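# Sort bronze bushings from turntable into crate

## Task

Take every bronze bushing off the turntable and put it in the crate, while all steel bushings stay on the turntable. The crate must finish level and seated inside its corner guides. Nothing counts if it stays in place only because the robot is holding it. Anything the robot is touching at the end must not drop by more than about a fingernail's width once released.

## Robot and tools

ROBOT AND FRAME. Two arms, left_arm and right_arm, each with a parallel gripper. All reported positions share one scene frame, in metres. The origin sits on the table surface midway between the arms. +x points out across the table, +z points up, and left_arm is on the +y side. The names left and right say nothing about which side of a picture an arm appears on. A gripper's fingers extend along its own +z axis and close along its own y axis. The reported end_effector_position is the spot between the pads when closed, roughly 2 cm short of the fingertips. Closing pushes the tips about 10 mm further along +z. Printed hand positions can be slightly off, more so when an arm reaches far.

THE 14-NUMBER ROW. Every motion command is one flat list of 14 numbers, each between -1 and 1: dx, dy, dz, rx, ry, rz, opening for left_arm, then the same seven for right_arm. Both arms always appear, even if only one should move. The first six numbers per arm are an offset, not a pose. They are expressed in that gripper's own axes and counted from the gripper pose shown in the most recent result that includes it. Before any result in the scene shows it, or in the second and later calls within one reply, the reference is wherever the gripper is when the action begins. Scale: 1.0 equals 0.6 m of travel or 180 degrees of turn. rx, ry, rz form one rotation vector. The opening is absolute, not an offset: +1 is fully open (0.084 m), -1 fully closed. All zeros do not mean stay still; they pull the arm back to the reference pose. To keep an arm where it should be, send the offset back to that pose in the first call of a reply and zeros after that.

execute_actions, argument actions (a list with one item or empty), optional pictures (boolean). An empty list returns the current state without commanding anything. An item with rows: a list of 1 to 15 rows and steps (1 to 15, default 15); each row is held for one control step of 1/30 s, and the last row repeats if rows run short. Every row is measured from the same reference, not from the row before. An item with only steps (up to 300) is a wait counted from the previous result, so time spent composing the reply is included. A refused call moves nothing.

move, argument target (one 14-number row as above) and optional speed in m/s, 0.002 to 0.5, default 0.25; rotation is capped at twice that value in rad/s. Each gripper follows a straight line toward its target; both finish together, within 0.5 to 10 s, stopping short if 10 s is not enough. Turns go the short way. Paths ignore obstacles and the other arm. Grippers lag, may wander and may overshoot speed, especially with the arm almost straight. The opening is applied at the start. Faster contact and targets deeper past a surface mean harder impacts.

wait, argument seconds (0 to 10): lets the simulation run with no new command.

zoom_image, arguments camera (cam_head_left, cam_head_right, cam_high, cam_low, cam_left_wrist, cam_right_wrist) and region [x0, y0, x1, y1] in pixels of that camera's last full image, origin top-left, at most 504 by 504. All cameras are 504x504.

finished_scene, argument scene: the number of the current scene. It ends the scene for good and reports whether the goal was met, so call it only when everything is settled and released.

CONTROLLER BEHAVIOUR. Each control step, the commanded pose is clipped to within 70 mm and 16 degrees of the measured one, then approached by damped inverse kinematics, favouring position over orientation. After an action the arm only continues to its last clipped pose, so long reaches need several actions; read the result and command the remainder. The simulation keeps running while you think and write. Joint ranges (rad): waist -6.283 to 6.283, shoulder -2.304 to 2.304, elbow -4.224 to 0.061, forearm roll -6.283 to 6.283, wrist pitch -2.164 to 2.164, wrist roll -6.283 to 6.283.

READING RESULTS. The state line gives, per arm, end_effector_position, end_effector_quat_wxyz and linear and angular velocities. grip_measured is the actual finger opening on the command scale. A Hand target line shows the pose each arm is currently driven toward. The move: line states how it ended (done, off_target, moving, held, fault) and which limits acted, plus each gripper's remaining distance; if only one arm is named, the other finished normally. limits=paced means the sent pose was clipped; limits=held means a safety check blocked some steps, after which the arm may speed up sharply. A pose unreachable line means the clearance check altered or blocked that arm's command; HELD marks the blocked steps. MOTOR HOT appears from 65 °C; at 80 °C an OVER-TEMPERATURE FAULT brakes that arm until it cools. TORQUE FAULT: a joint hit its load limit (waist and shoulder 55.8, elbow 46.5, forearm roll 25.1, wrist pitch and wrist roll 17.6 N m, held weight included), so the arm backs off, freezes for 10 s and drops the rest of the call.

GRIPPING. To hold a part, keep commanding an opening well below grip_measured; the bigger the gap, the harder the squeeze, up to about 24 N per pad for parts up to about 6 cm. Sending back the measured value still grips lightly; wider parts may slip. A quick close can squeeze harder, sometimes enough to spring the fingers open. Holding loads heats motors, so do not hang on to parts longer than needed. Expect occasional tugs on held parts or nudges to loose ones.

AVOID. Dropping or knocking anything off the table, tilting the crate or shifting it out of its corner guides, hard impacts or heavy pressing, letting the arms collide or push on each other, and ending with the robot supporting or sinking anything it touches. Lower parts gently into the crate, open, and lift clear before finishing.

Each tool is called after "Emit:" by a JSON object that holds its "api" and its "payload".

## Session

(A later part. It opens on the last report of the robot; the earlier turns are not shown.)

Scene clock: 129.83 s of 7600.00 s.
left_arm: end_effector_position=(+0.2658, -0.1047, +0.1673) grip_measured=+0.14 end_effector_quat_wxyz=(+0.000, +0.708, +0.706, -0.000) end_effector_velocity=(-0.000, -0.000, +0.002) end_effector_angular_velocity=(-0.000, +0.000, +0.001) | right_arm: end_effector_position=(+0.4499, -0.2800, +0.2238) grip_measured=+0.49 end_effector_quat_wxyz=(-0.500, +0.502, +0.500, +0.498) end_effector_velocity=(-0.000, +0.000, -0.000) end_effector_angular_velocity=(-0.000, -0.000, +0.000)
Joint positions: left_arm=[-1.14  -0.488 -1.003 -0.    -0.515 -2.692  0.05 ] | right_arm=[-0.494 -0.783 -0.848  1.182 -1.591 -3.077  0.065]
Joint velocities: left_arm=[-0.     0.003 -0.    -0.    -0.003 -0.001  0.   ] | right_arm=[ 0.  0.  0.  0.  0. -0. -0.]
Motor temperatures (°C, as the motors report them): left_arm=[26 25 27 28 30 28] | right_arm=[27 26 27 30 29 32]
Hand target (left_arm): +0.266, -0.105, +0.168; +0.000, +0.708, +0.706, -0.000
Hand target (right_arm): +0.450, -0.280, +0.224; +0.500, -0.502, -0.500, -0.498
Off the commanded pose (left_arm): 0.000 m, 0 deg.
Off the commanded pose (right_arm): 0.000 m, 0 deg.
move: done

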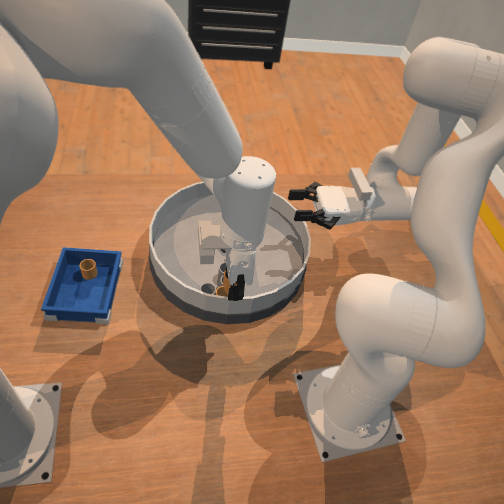

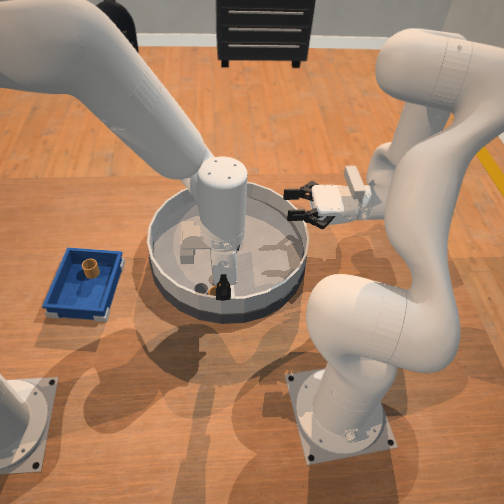

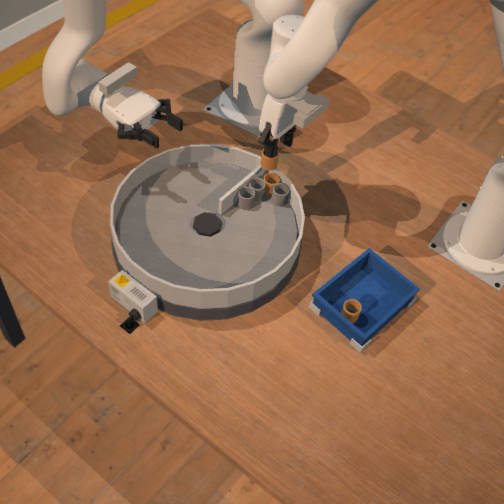

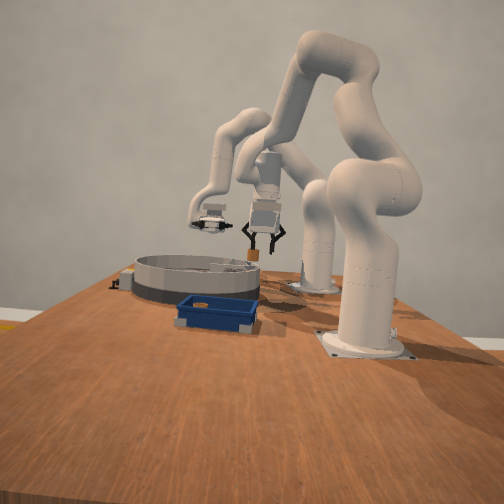

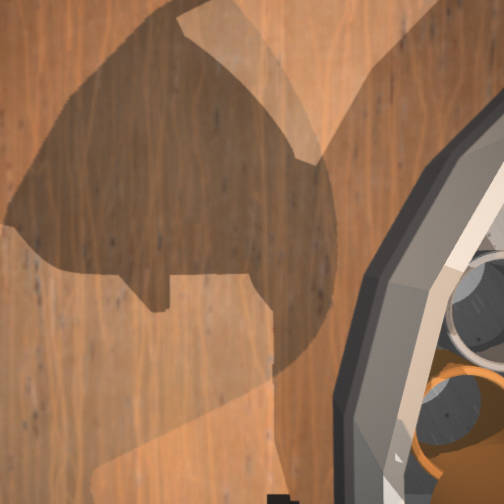

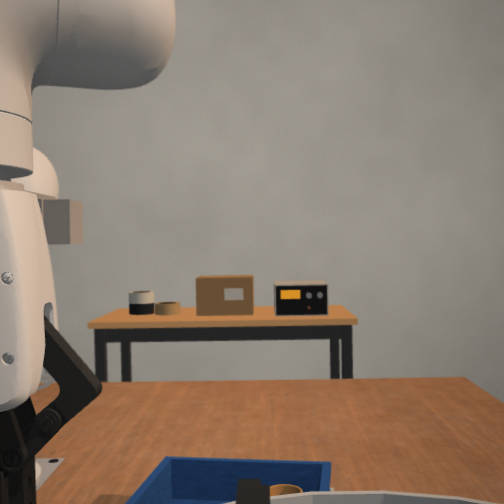

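Emit:
{"api": "move", "payload": {"target": [0.279,0.3073,-0.151,0,0,0.5,0.15,0,0,0.25,0,0,0,0.5], "speed": 0.35}}

Emit:
{"api": "move", "payload": {"target": [0,0,0,0,0,0,0.15,0,0,0.27,0,0,0,0.5], "speed": 0.2}}

Scene clock: 133.80 s of 7600.00 s.
left_arm: end_effector_position=(+0.4496, +0.0623, +0.2574) grip_measured=+0.14 end_effector_quat_wxyz=(+0.000, +1.000, -0.001, -0.001) end_effector_velocity=(+0.001, +0.001, +0.001) end_effector_angular_velocity=(-0.002, +0.002, -0.008) | right_arm: end_effector_position=(+0.4500, -0.1303, +0.2228) grip_measured=+0.49 end_effector_quat_wxyz=(-0.500, +0.503, +0.500, +0.497) end_effector_velocity=(-0.000, +0.001, -0.000) end_effector_angular_velocity=(+0.001, +0.000, +0.001)
Joint positions: left_arm=[-0.655 -0.322 -1.015 -0.002 -0.693 -0.635  0.05 ] | right_arm=[-0.157 -0.751 -0.758  1.518 -1.566 -3.13   0.065]
Joint velocities: left_arm=[ 0.003 -0.    -0.002 -0.004 -0.002  0.015  0.   ] | right_arm=[ 0.002 -0.001 -0.     0.001 -0.001 -0.     0.   ]
Motor temperatures (°C, as the motors report them): left_arm=[26 25 27 28 30 28] | right_arm=[27 26 27 30 29 32]
Hand target (left_arm): +0.450, +0.062, +0.258; +0.001, +1.000, -0.001, -0.001
Hand target (right_arm): +0.450, -0.130, +0.223; +0.500, -0.503, -0.500, -0.497
Off the commanded pose (left_arm): 0.001 m, 0 deg.
Off the commanded pose (right_arm): 0.000 m, 0 deg.
move: done

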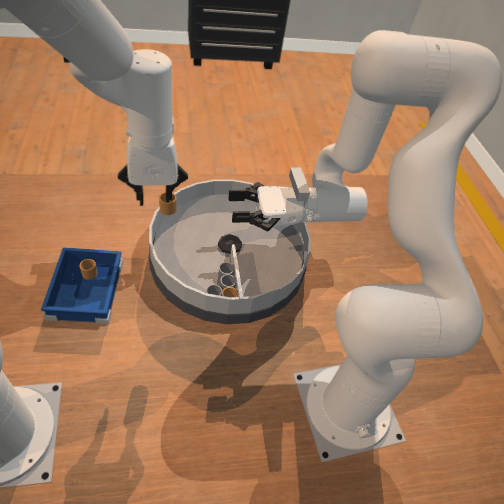

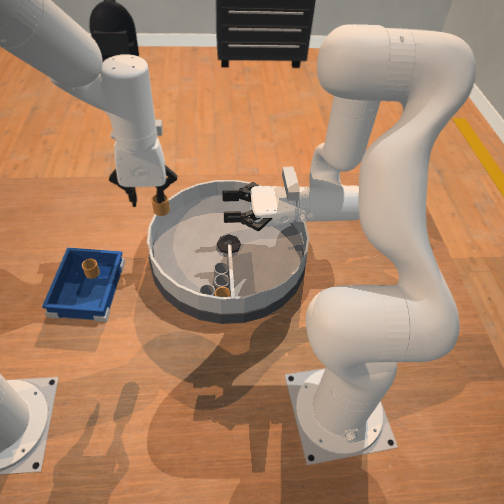

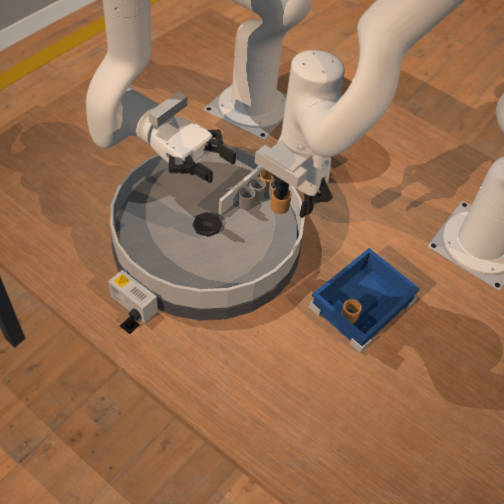

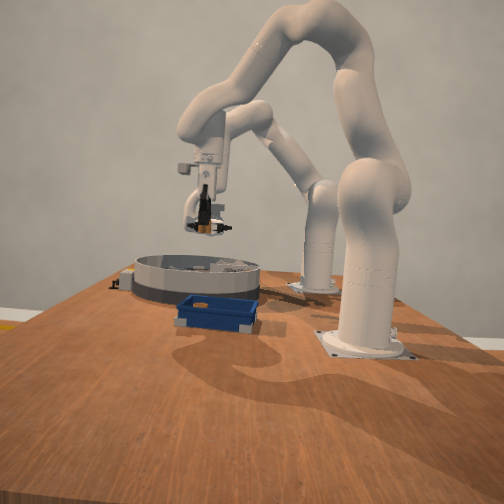

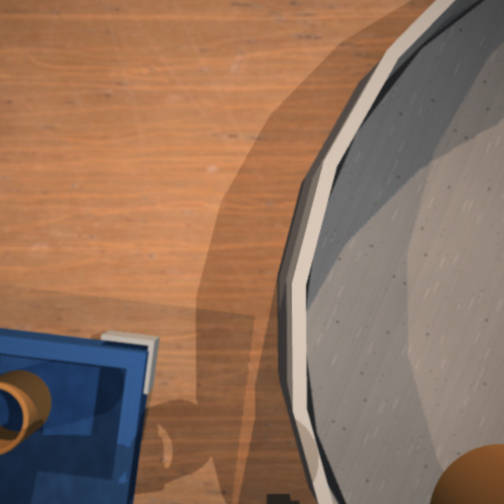

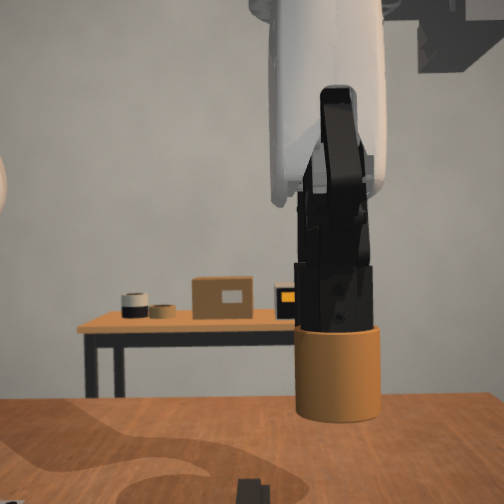

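Scene clock: 135.10 s of 7600.00 s.
left_arm: end_effector_position=(+0.4496, +0.0623, +0.2574) grip_measured=+0.14 end_effector_quat_wxyz=(+0.000, +1.000, -0.001, -0.001) end_effector_velocity=(-0.000, -0.000, +0.000) end_effector_angular_velocity=(+0.000, -0.000, -0.002) | right_arm: end_effector_position=(+0.4503, +0.0311, +0.2215) grip_measured=+0.49 end_effector_quat_wxyz=(-0.499, +0.503, +0.501, +0.497) end_effector_velocity=(-0.000, +0.002, -0.001) end_effector_angular_velocity=(-0.000, +0.001, +0.001)
Joint positions: left_arm=[-0.655 -0.322 -1.015 -0.002 -0.693 -0.635  0.05 ] | right_arm=[ 0.217 -0.776 -0.819  1.892 -1.55  -3.096  0.065]
Joint velocities: left_arm=[-0.001  0.     0.     0.    -0.     0.     0.   ] | right_arm=[ 0.005 -0.002 -0.002  0.004  0.     0.001  0.   ]
Motor temperatures (°C, as the motors report them): left_arm=[26 25 27 28 30 28] | right_arm=[27 26 27 30 29 32]
Hand target (left_arm): +0.450, +0.062, +0.257; +0.000, +1.000, -0.001, -0.001
Hand target (right_arm): +0.450, +0.031, +0.221; +0.499, -0.503, -0.501, -0.497
Off the commanded pose (left_arm): 0.000 m, 0 deg.
Off the commanded pose (right_arm): 0.001 m, 0 deg.
move: done

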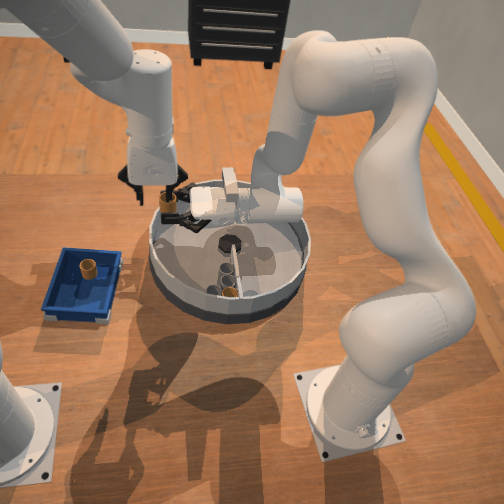

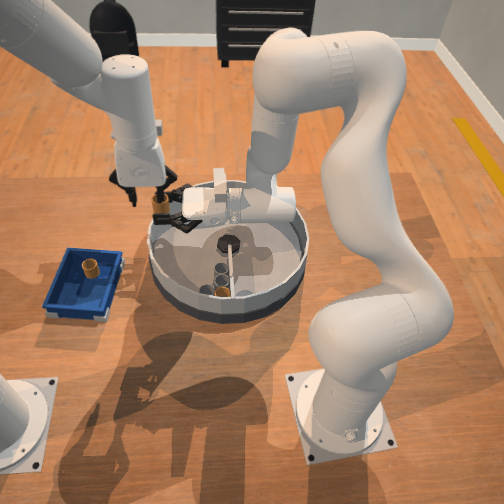

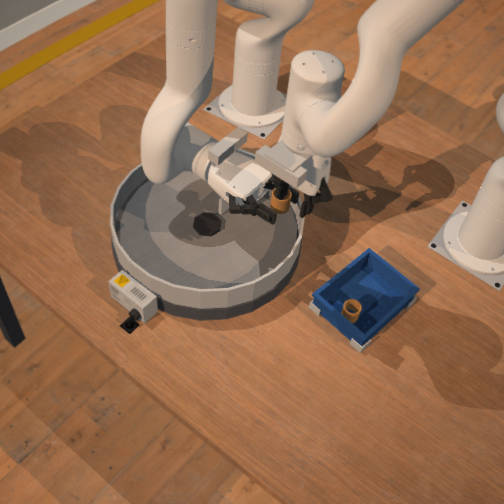

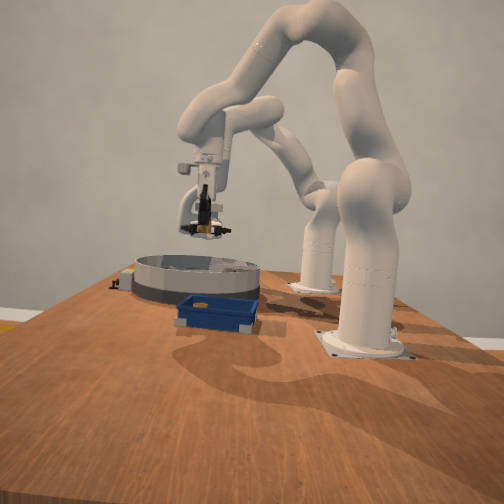

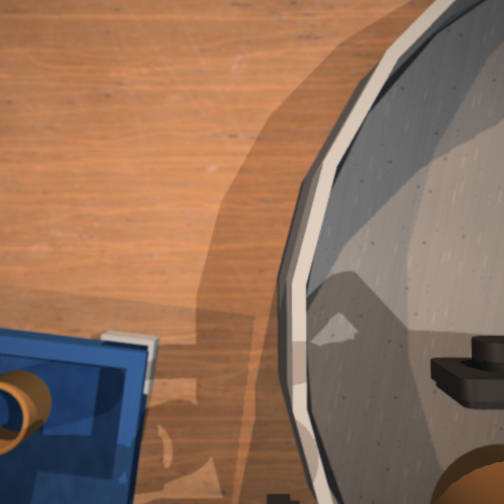

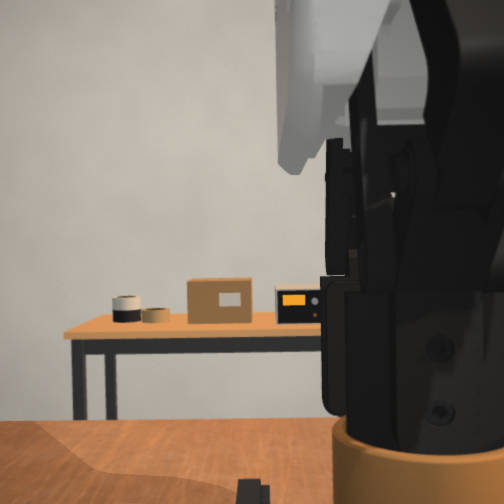

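Emit:
{"api": "move", "payload": {"target": [0,0,0,0,0,0,0.15,0,-0.001,0,0,0,0,-1]}}

Emit:
{"api": "move", "payload": {"target": [0.009,0.0008,-0.013,0,0,0.061,0.15,0,0,0,0,0,0,-1], "speed": 0.08}}

Emit:
{"api": "move", "payload": {"target": [-0.009,0.0008,-0.02,0,0,-0.061,0.15,0,0,0,0,0,0,-1], "speed": 0.08}}

Scene clock: 136.83 s of 7600.00 s.
left_arm: end_effector_position=(+0.4496, +0.0623, +0.2575) grip_measured=+0.14 end_effector_quat_wxyz=(+0.000, +1.000, -0.001, -0.001) end_effector_velocity=(+0.000, +0.000, -0.000) end_effector_angular_velocity=(+0.000, -0.000, -0.001) | right_arm: end_effector_position=(+0.4497, +0.0311, +0.2215) grip_measured=-0.15 end_effector_quat_wxyz=(-0.499, +0.503, +0.501, +0.497) end_effector_velocity=(-0.000, +0.000, -0.000) end_effector_angular_velocity=(+0.000, +0.000, +0.001)
Joint positions: left_arm=[-0.655 -0.322 -1.015 -0.002 -0.693 -0.635  0.05 ] | right_arm=[ 0.217 -0.775 -0.817  1.892 -1.551 -3.097  0.038]
Joint velocities: left_arm=[ 0.    -0.     0.     0.     0.     0.002  0.   ] | right_arm=[ 0. -0.  0. -0. -0. -0.  0.]
Motor temperatures (°C, as the motors report them): left_arm=[26 25 27 28 30 28] | right_arm=[27 26 27 30 29 32]
Hand target (left_arm): +0.450, +0.062, +0.257; +0.000, +1.000, -0.001, -0.001
Hand target (right_arm): +0.450, +0.031, +0.221; +0.499, -0.503, -0.501, -0.497
Off the commanded pose (left_arm): 0.000 m, 0 deg.
Off the commanded pose (right_arm): 0.000 m, 0 deg.
move: done

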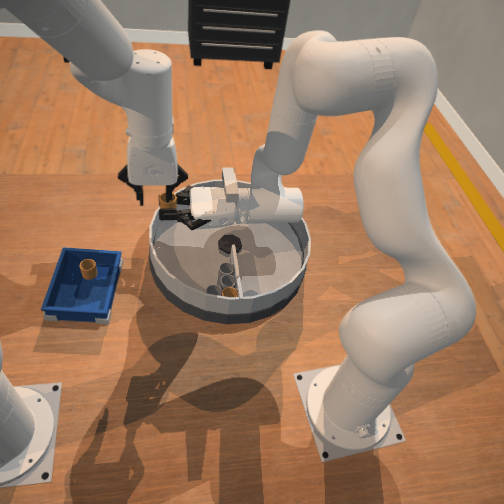

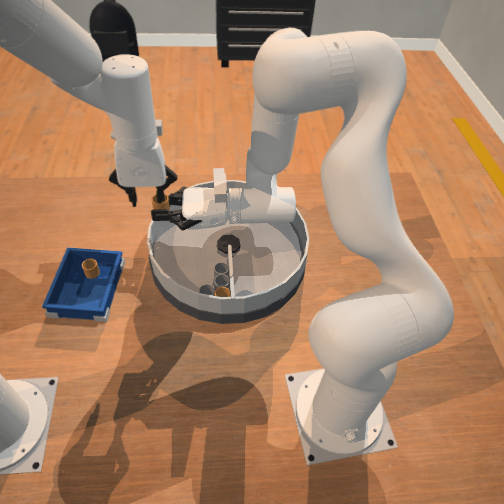

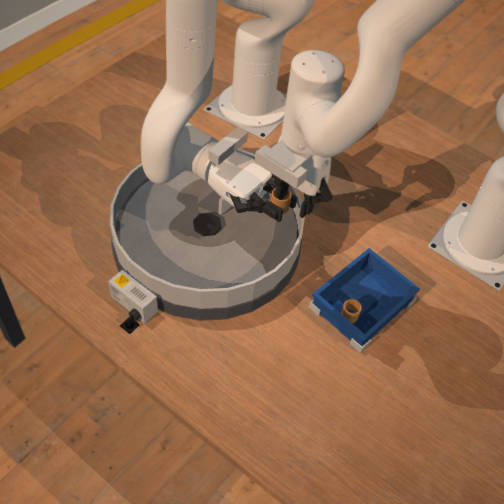

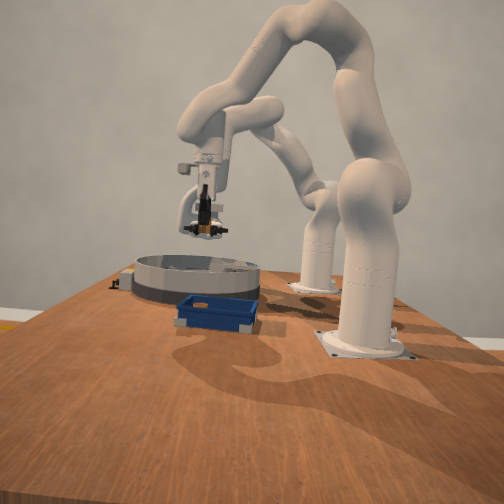

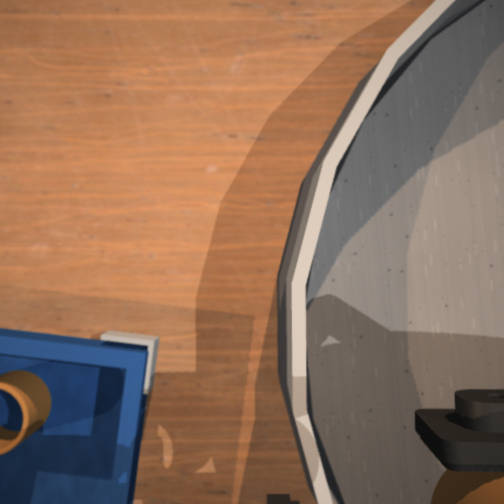

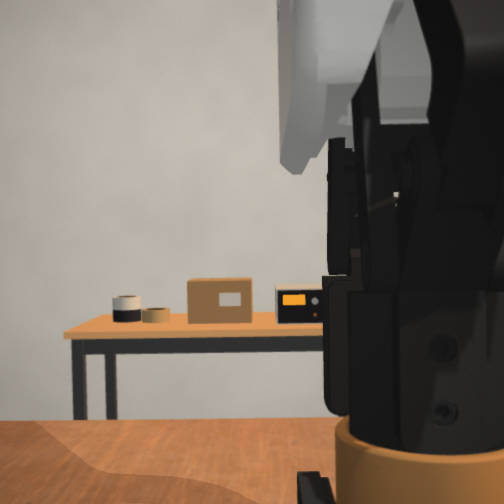

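Scene clock: 138.30 s of 7600.00 s.
left_arm: end_effector_position=(+0.4550, +0.0618, +0.2653) grip_measured=+0.14 end_effector_quat_wxyz=(+0.001, +0.995, -0.096, -0.000) end_effector_velocity=(+0.000, +0.000, +0.000) end_effector_angular_velocity=(-0.000, +0.000, -0.009) | right_arm: end_effector_position=(+0.4497, +0.0311, +0.2214) grip_measured=-0.15 end_effector_quat_wxyz=(-0.499, +0.503, +0.501, +0.497) end_effector_velocity=(+0.000, -0.000, +0.000) end_effector_angular_velocity=(+0.001, -0.000, -0.000)
Joint positions: left_arm=[-0.649 -0.322 -1.035 -0.002 -0.713 -0.439  0.05 ] | right_arm=[ 0.217 -0.776 -0.817  1.892 -1.55  -3.097  0.038]
Joint velocities: left_arm=[ 0.001 -0.    -0.001 -0.    -0.001  0.01   0.   ] | right_arm=[-0.     0.     0.     0.    -0.001 -0.    -0.   ]
Motor temperatures (°C, as the motors report them): left_arm=[26 25 27 28 30 28] | right_arm=[27 26 27 30 29 32]
Hand target (left_arm): +0.455, +0.062, +0.265; +0.001, +0.995, -0.097, -0.000
Hand target (right_arm): +0.450, +0.031, +0.221; +0.499, -0.503, -0.501, -0.497
Off the commanded pose (left_arm): 0.000 m, 0 deg.
Off the commanded pose (right_arm): 0.000 m, 0 deg.
move: done

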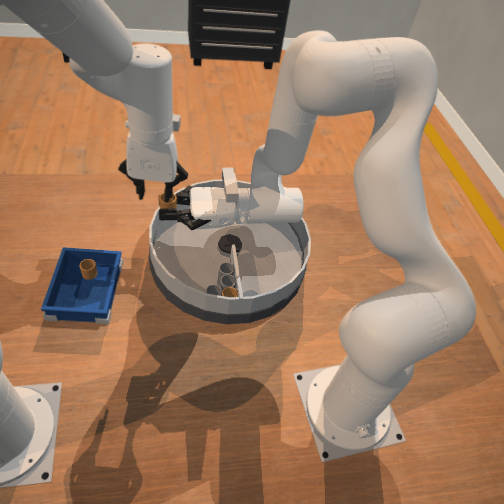

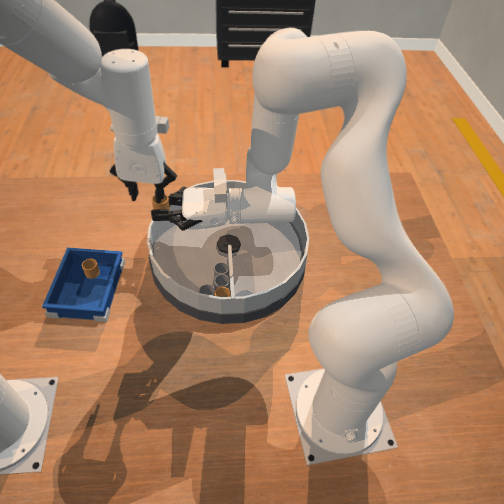

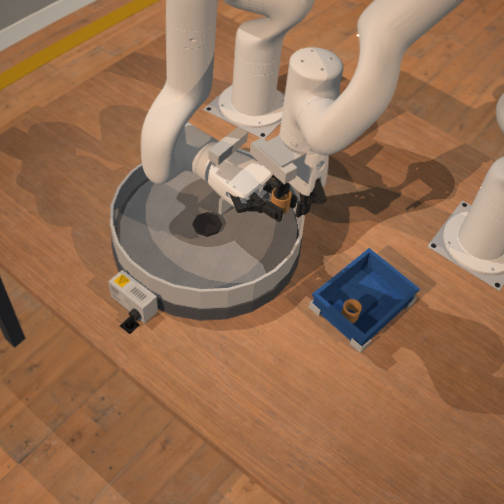

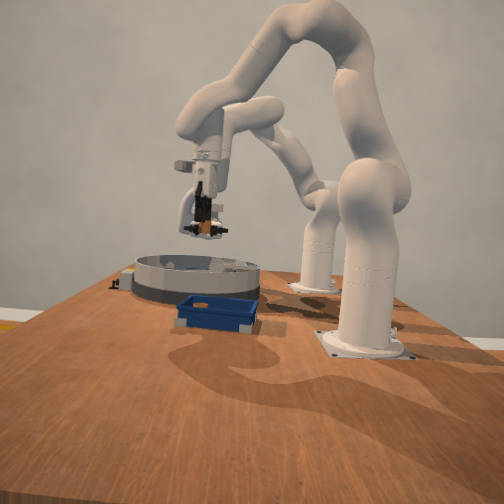

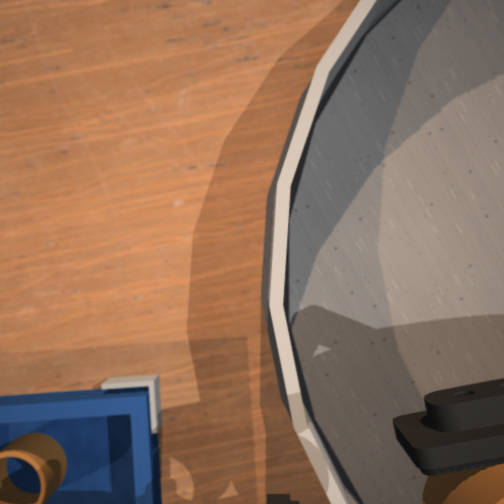

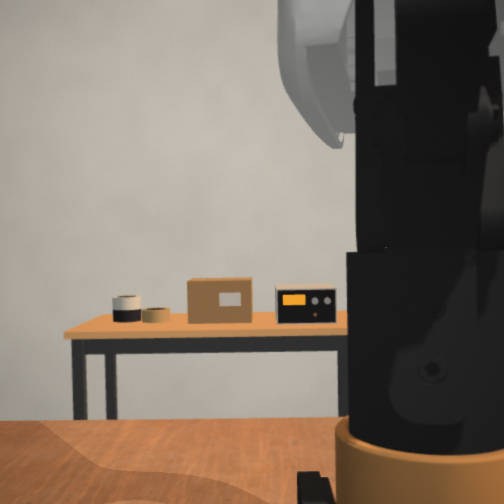

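Scene clock: 139.77 s of 7600.00 s.
left_arm: end_effector_position=(+0.4496, +0.0623, +0.2772) grip_measured=+0.14 end_effector_quat_wxyz=(+0.001, +1.000, -0.001, -0.000) end_effector_velocity=(-0.000, +0.000, +0.000) end_effector_angular_velocity=(+0.001, -0.000, +0.008) | right_arm: end_effector_position=(+0.4497, +0.0311, +0.2214) grip_measured=-0.15 end_effector_quat_wxyz=(-0.499, +0.503, +0.501, +0.497) end_effector_velocity=(+0.000, -0.000, -0.000) end_effector_angular_velocity=(-0.000, -0.000, -0.001)
Joint positions: left_arm=[-0.655 -0.296 -1.032 -0.002 -0.735 -0.635  0.05 ] | right_arm=[ 0.217 -0.776 -0.817  1.892 -1.55  -3.097  0.038]
Joint velocities: left_arm=[-0.     0.001  0.     0.001 -0.001 -0.009 -0.   ] | right_arm=[-0.001  0.     0.     0.     0.    -0.    -0.   ]
Motor temperatures (°C, as the motors report them): left_arm=[26 25 27 28 30 28] | right_arm=[27 26 27 30 29 32]
Hand target (left_arm): +0.450, +0.062, +0.277; +0.001, +1.000, -0.001, -0.000
Hand target (right_arm): +0.450, +0.031, +0.221; +0.499, -0.503, -0.501, -0.497
Off the commanded pose (left_arm): 0.000 m, 0 deg.
Off the commanded pose (right_arm): 0.000 m, 0 deg.
move: done

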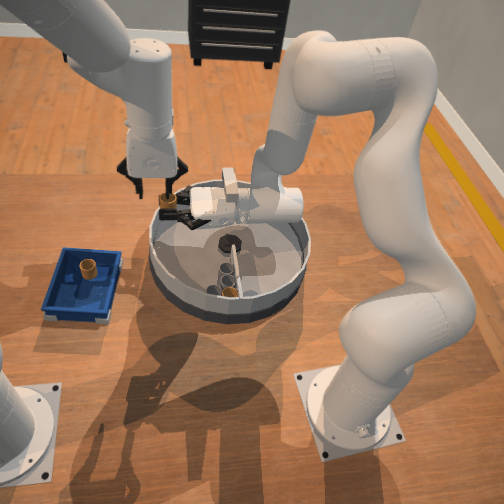

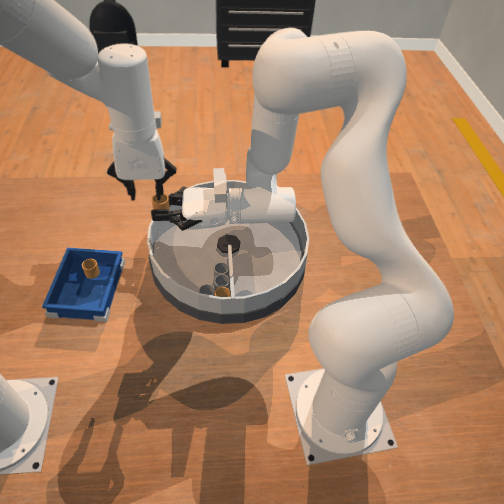

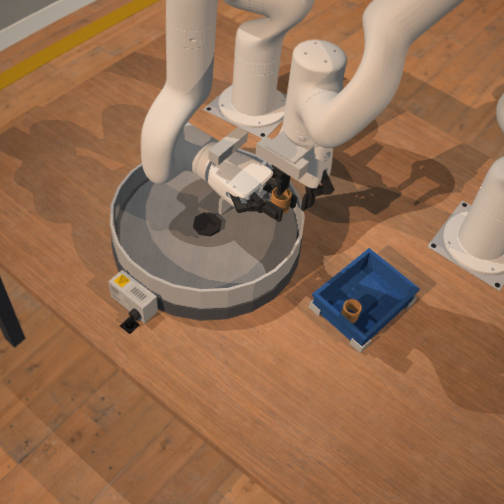

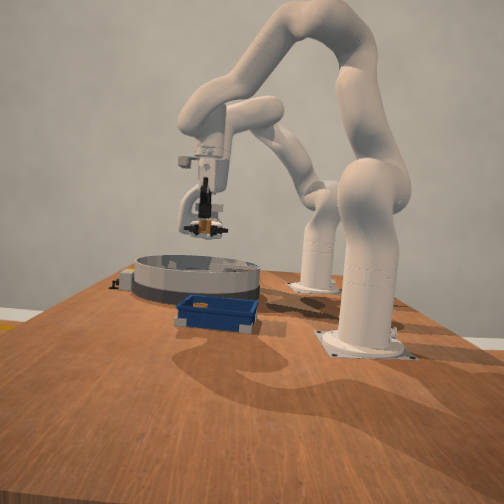

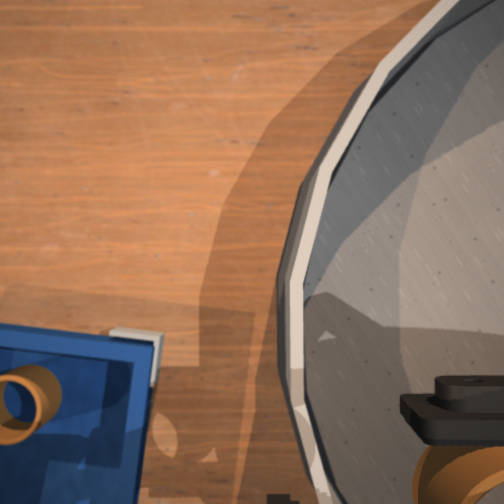

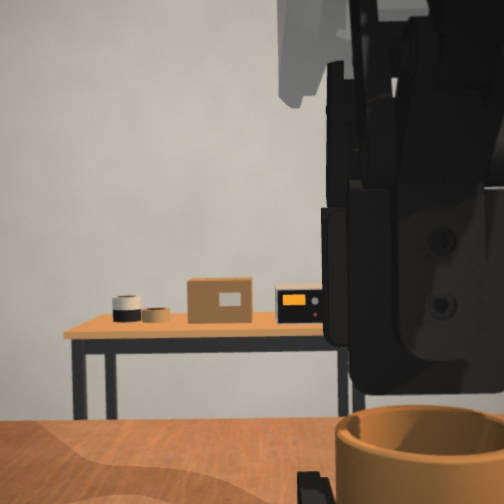

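Rim is about 3.5 mm lower than last time; regrip at z≈0.257.

Emit:
{"api": "move", "payload": {"target": [0,0.046,0,0,0,0,0.15,0,0,0,0,0,0,-1], "speed": 0.08}}

Emit:
{"api": "move", "payload": {"target": [0,0,0.034,0,0,0,0.15,0,0,0,0,0,0,-1], "speed": 0.06}}

Emit:
{"api": "move", "payload": {"target": [0,0,0,0,0,0,-0.7,0,0,0,0,0,0,-1]}}

Scene clock: 141.43 s of 7600.00 s.
left_arm: end_effector_position=(+0.4497, +0.0349, +0.2772) grip_measured=+0.14 end_effector_quat_wxyz=(+0.000, +1.000, -0.001, -0.000) end_effector_velocity=(+0.000, -0.001, -0.000) end_effector_angular_velocity=(+0.000, +0.000, -0.002) | right_arm: end_effector_position=(+0.4497, +0.0311, +0.2214) grip_measured=-0.15 end_effector_quat_wxyz=(-0.499, +0.503, +0.501, +0.497) end_effector_velocity=(-0.000, -0.000, -0.000) end_effector_angular_velocity=(-0.000, +0.001, -0.000)
Joint positions: left_arm=[-0.696 -0.335 -1.082 -0.002 -0.747 -0.677  0.05 ] | right_arm=[ 0.217 -0.776 -0.817  1.892 -1.55  -3.097  0.038]
Joint velocities: left_arm=[-0.002 -0.002 -0.003  0.    -0.001  0.     0.   ] | right_arm=[-0. -0.  0. -0.  0.  0.  0.]
Motor temperatures (°C, as the motors report them): left_arm=[26 25 27 28 30 28] | right_arm=[27 26 27 30 29 32]
Hand target (left_arm): +0.450, +0.035, +0.277; +0.000, +1.000, -0.001, -0.000
Hand target (right_arm): +0.450, +0.031, +0.221; +0.499, -0.503, -0.501, -0.497
Off the commanded pose (left_arm): 0.000 m, 0 deg.
Off the commanded pose (right_arm): 0.000 m, 0 deg.
move: done

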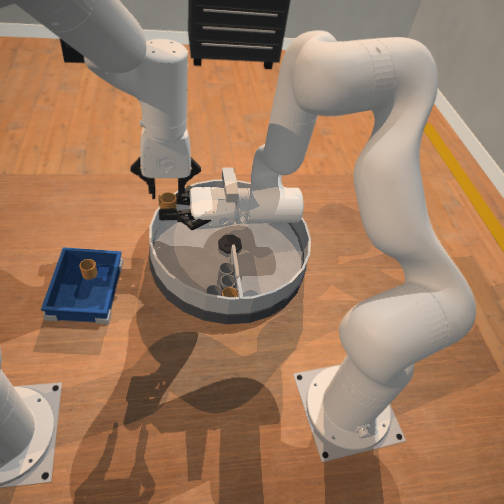

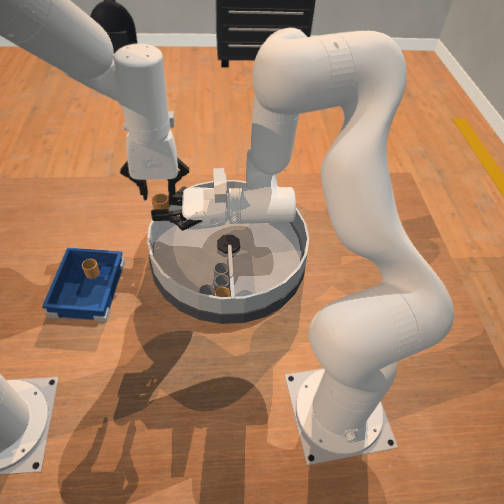

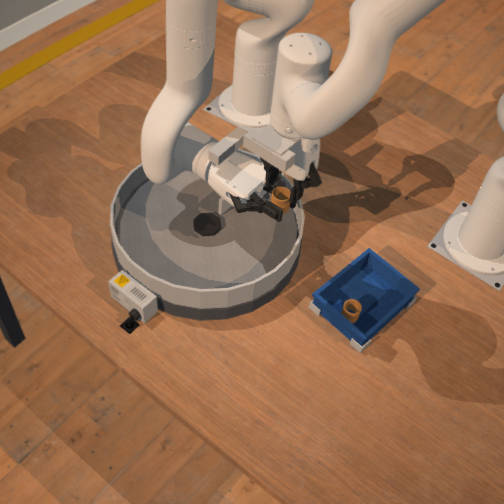

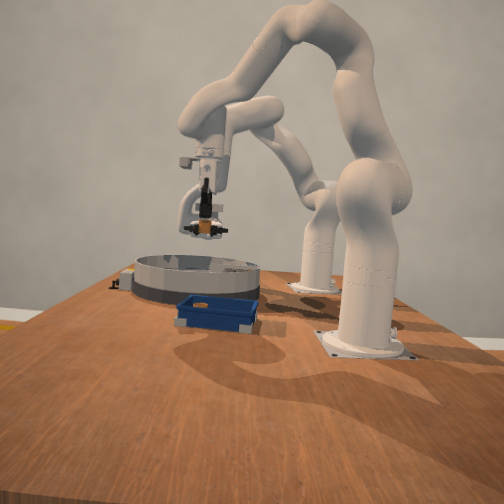

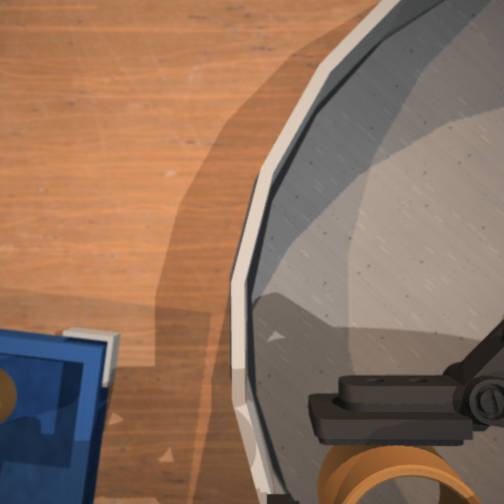

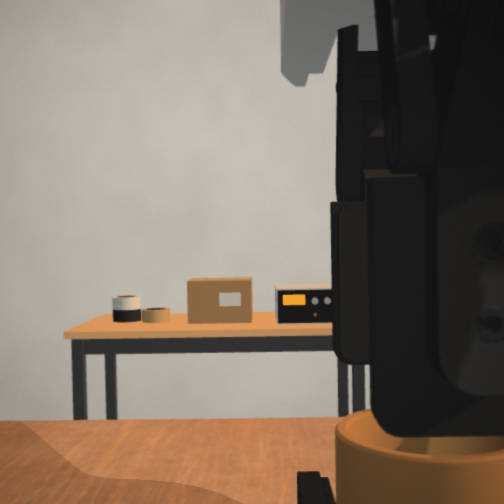

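Scene clock: 142.20 s of 7600.00 s.
left_arm: end_effector_position=(+0.4497, +0.0349, +0.2571) grip_measured=+0.14 end_effector_quat_wxyz=(+0.001, +1.000, -0.001, -0.000) end_effector_velocity=(+0.000, -0.000, -0.001) end_effector_angular_velocity=(-0.000, -0.001, -0.001) | right_arm: end_effector_position=(+0.4497, +0.0311, +0.2214) grip_measured=-0.15 end_effector_quat_wxyz=(-0.499, +0.503, +0.501, +0.497) end_effector_velocity=(+0.001, -0.000, +0.000) end_effector_angular_velocity=(-0.000, -0.001, -0.001)
Joint positions: left_arm=[-0.697 -0.36  -1.065 -0.002 -0.705 -0.677  0.05 ] | right_arm=[ 0.217 -0.776 -0.817  1.892 -1.55  -3.097  0.038]
Joint velocities: left_arm=[-0.001 -0.002  0.001  0.001  0.003 -0.    -0.   ] | right_arm=[-0.001  0.001 -0.    -0.     0.001  0.    -0.   ]
Motor temperatures (°C, as the motors report them): left_arm=[26 25 27 28 30 28] | right_arm=[27 26 27 30 29 32]
Hand target (left_arm): +0.450, +0.035, +0.257; +0.000, +1.000, -0.001, -0.000
Hand target (right_arm): +0.450, +0.031, +0.221; +0.499, -0.503, -0.501, -0.497
Off the commanded pose (left_arm): 0.000 m, 0 deg.
Off the commanded pose (right_arm): 0.000 m, 0 deg.
move: done

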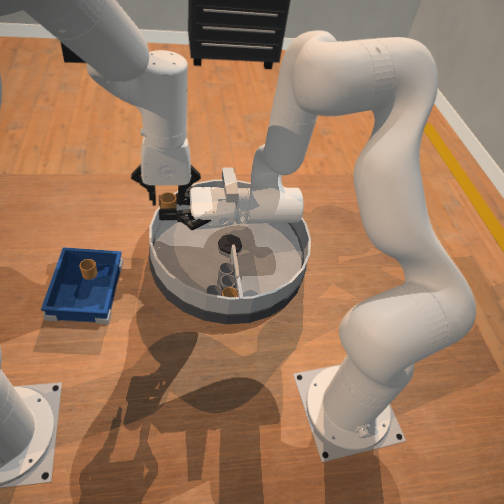

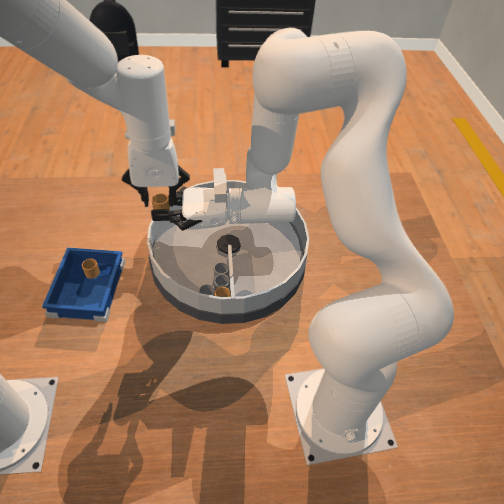

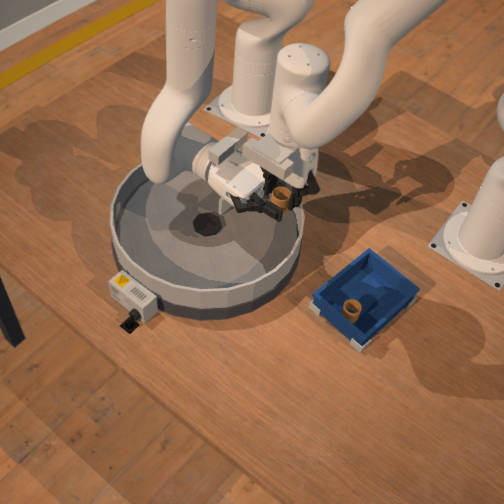

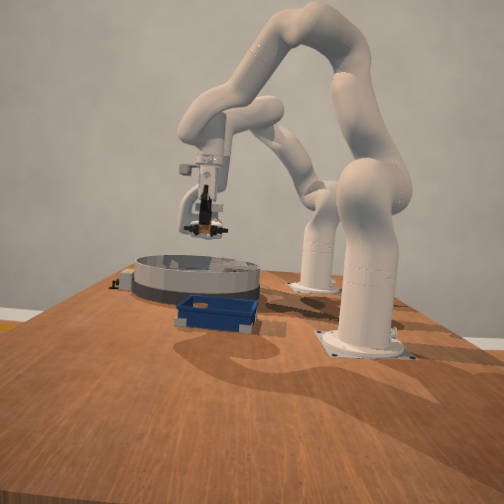

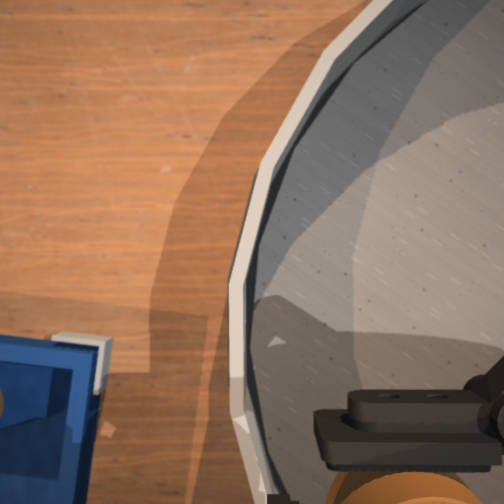

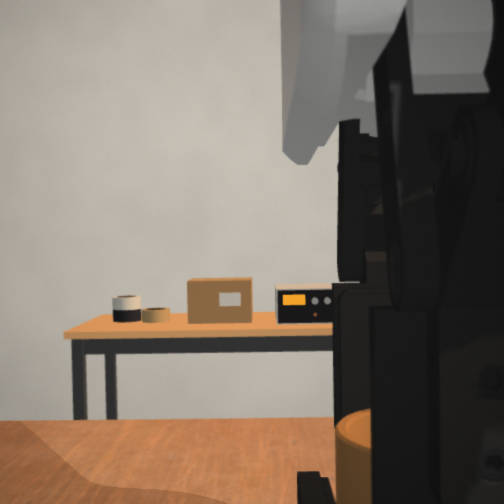

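Scene clock: 142.70 s of 7600.00 s.
left_arm: end_effector_position=(+0.4498, +0.0347, +0.2572) grip_measured=-0.15 end_effector_quat_wxyz=(+0.001, +1.000, -0.001, -0.000) end_effector_velocity=(-0.000, +0.000, -0.000) end_effector_angular_velocity=(+0.001, +0.001, +0.001) | right_arm: end_effector_position=(+0.4497, +0.0312, +0.2214) grip_measured=-0.15 end_effector_quat_wxyz=(-0.499, +0.503, +0.501, +0.497) end_effector_velocity=(-0.000, -0.000, -0.000) end_effector_angular_velocity=(-0.001, +0.001, -0.000)
Joint positions: left_arm=[-0.697 -0.36  -1.065 -0.002 -0.704 -0.677  0.038] | right_arm=[ 0.217 -0.776 -0.818  1.892 -1.55  -3.097  0.038]
Joint velocities: left_arm=[ 0.    -0.     0.    -0.    -0.001 -0.001 -0.   ] | right_arm=[-0.     0.     0.001  0.     0.001 -0.     0.   ]
Motor temperatures (°C, as the motors report them): left_arm=[26 25 27 28 30 28] | right_arm=[27 26 27 30 29 32]
Hand target (left_arm): +0.450, +0.035, +0.257; +0.001, +1.000, -0.001, -0.000
Hand target (right_arm): +0.450, +0.031, +0.221; +0.499, -0.503, -0.501, -0.497
Off the commanded pose (left_arm): 0.000 m, 0 deg.
Off the commanded pose (right_arm): 0.000 m, 0 deg.
move: done

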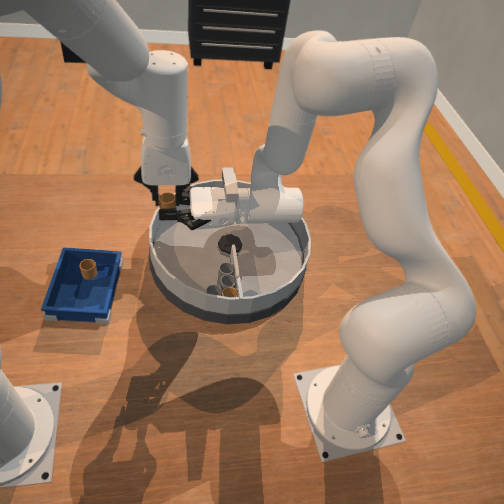

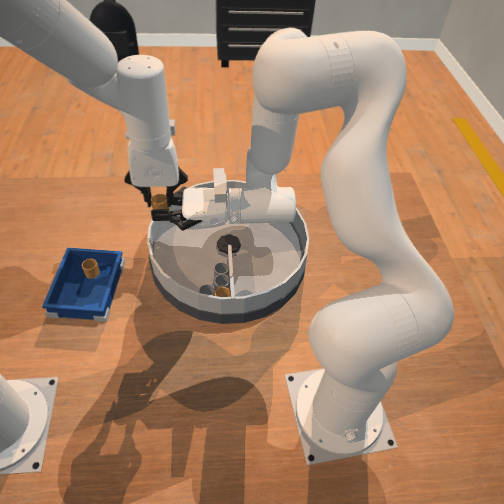

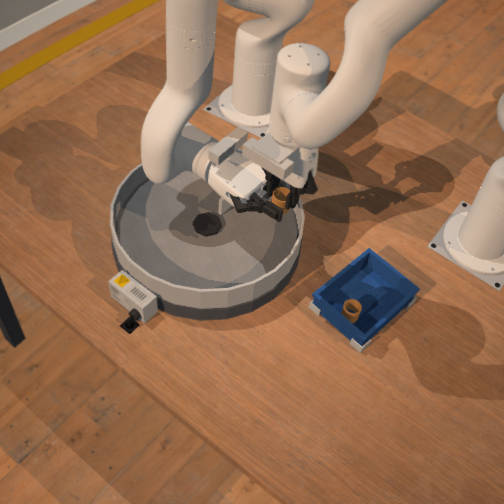

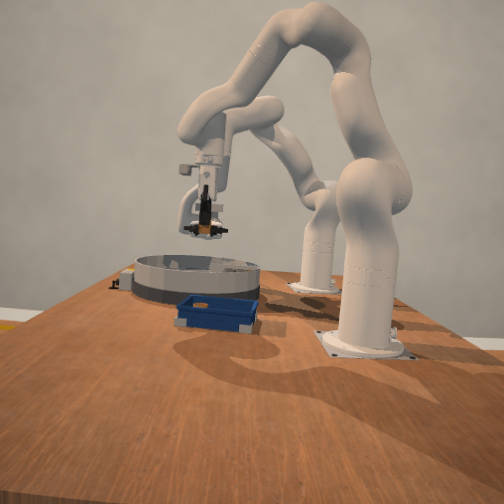

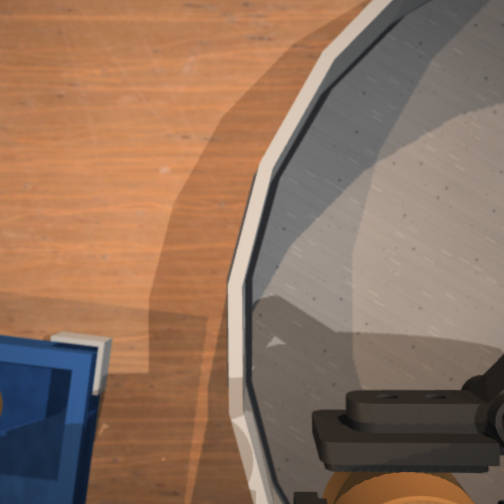

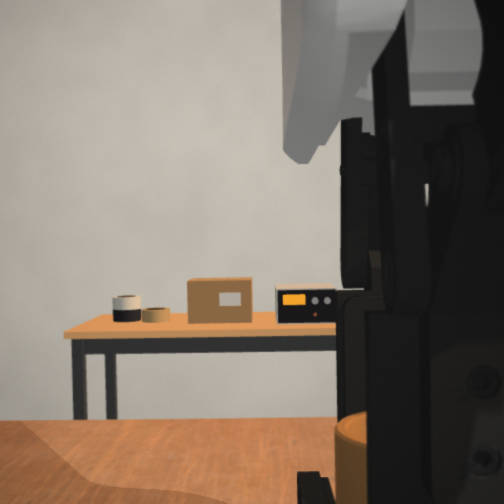

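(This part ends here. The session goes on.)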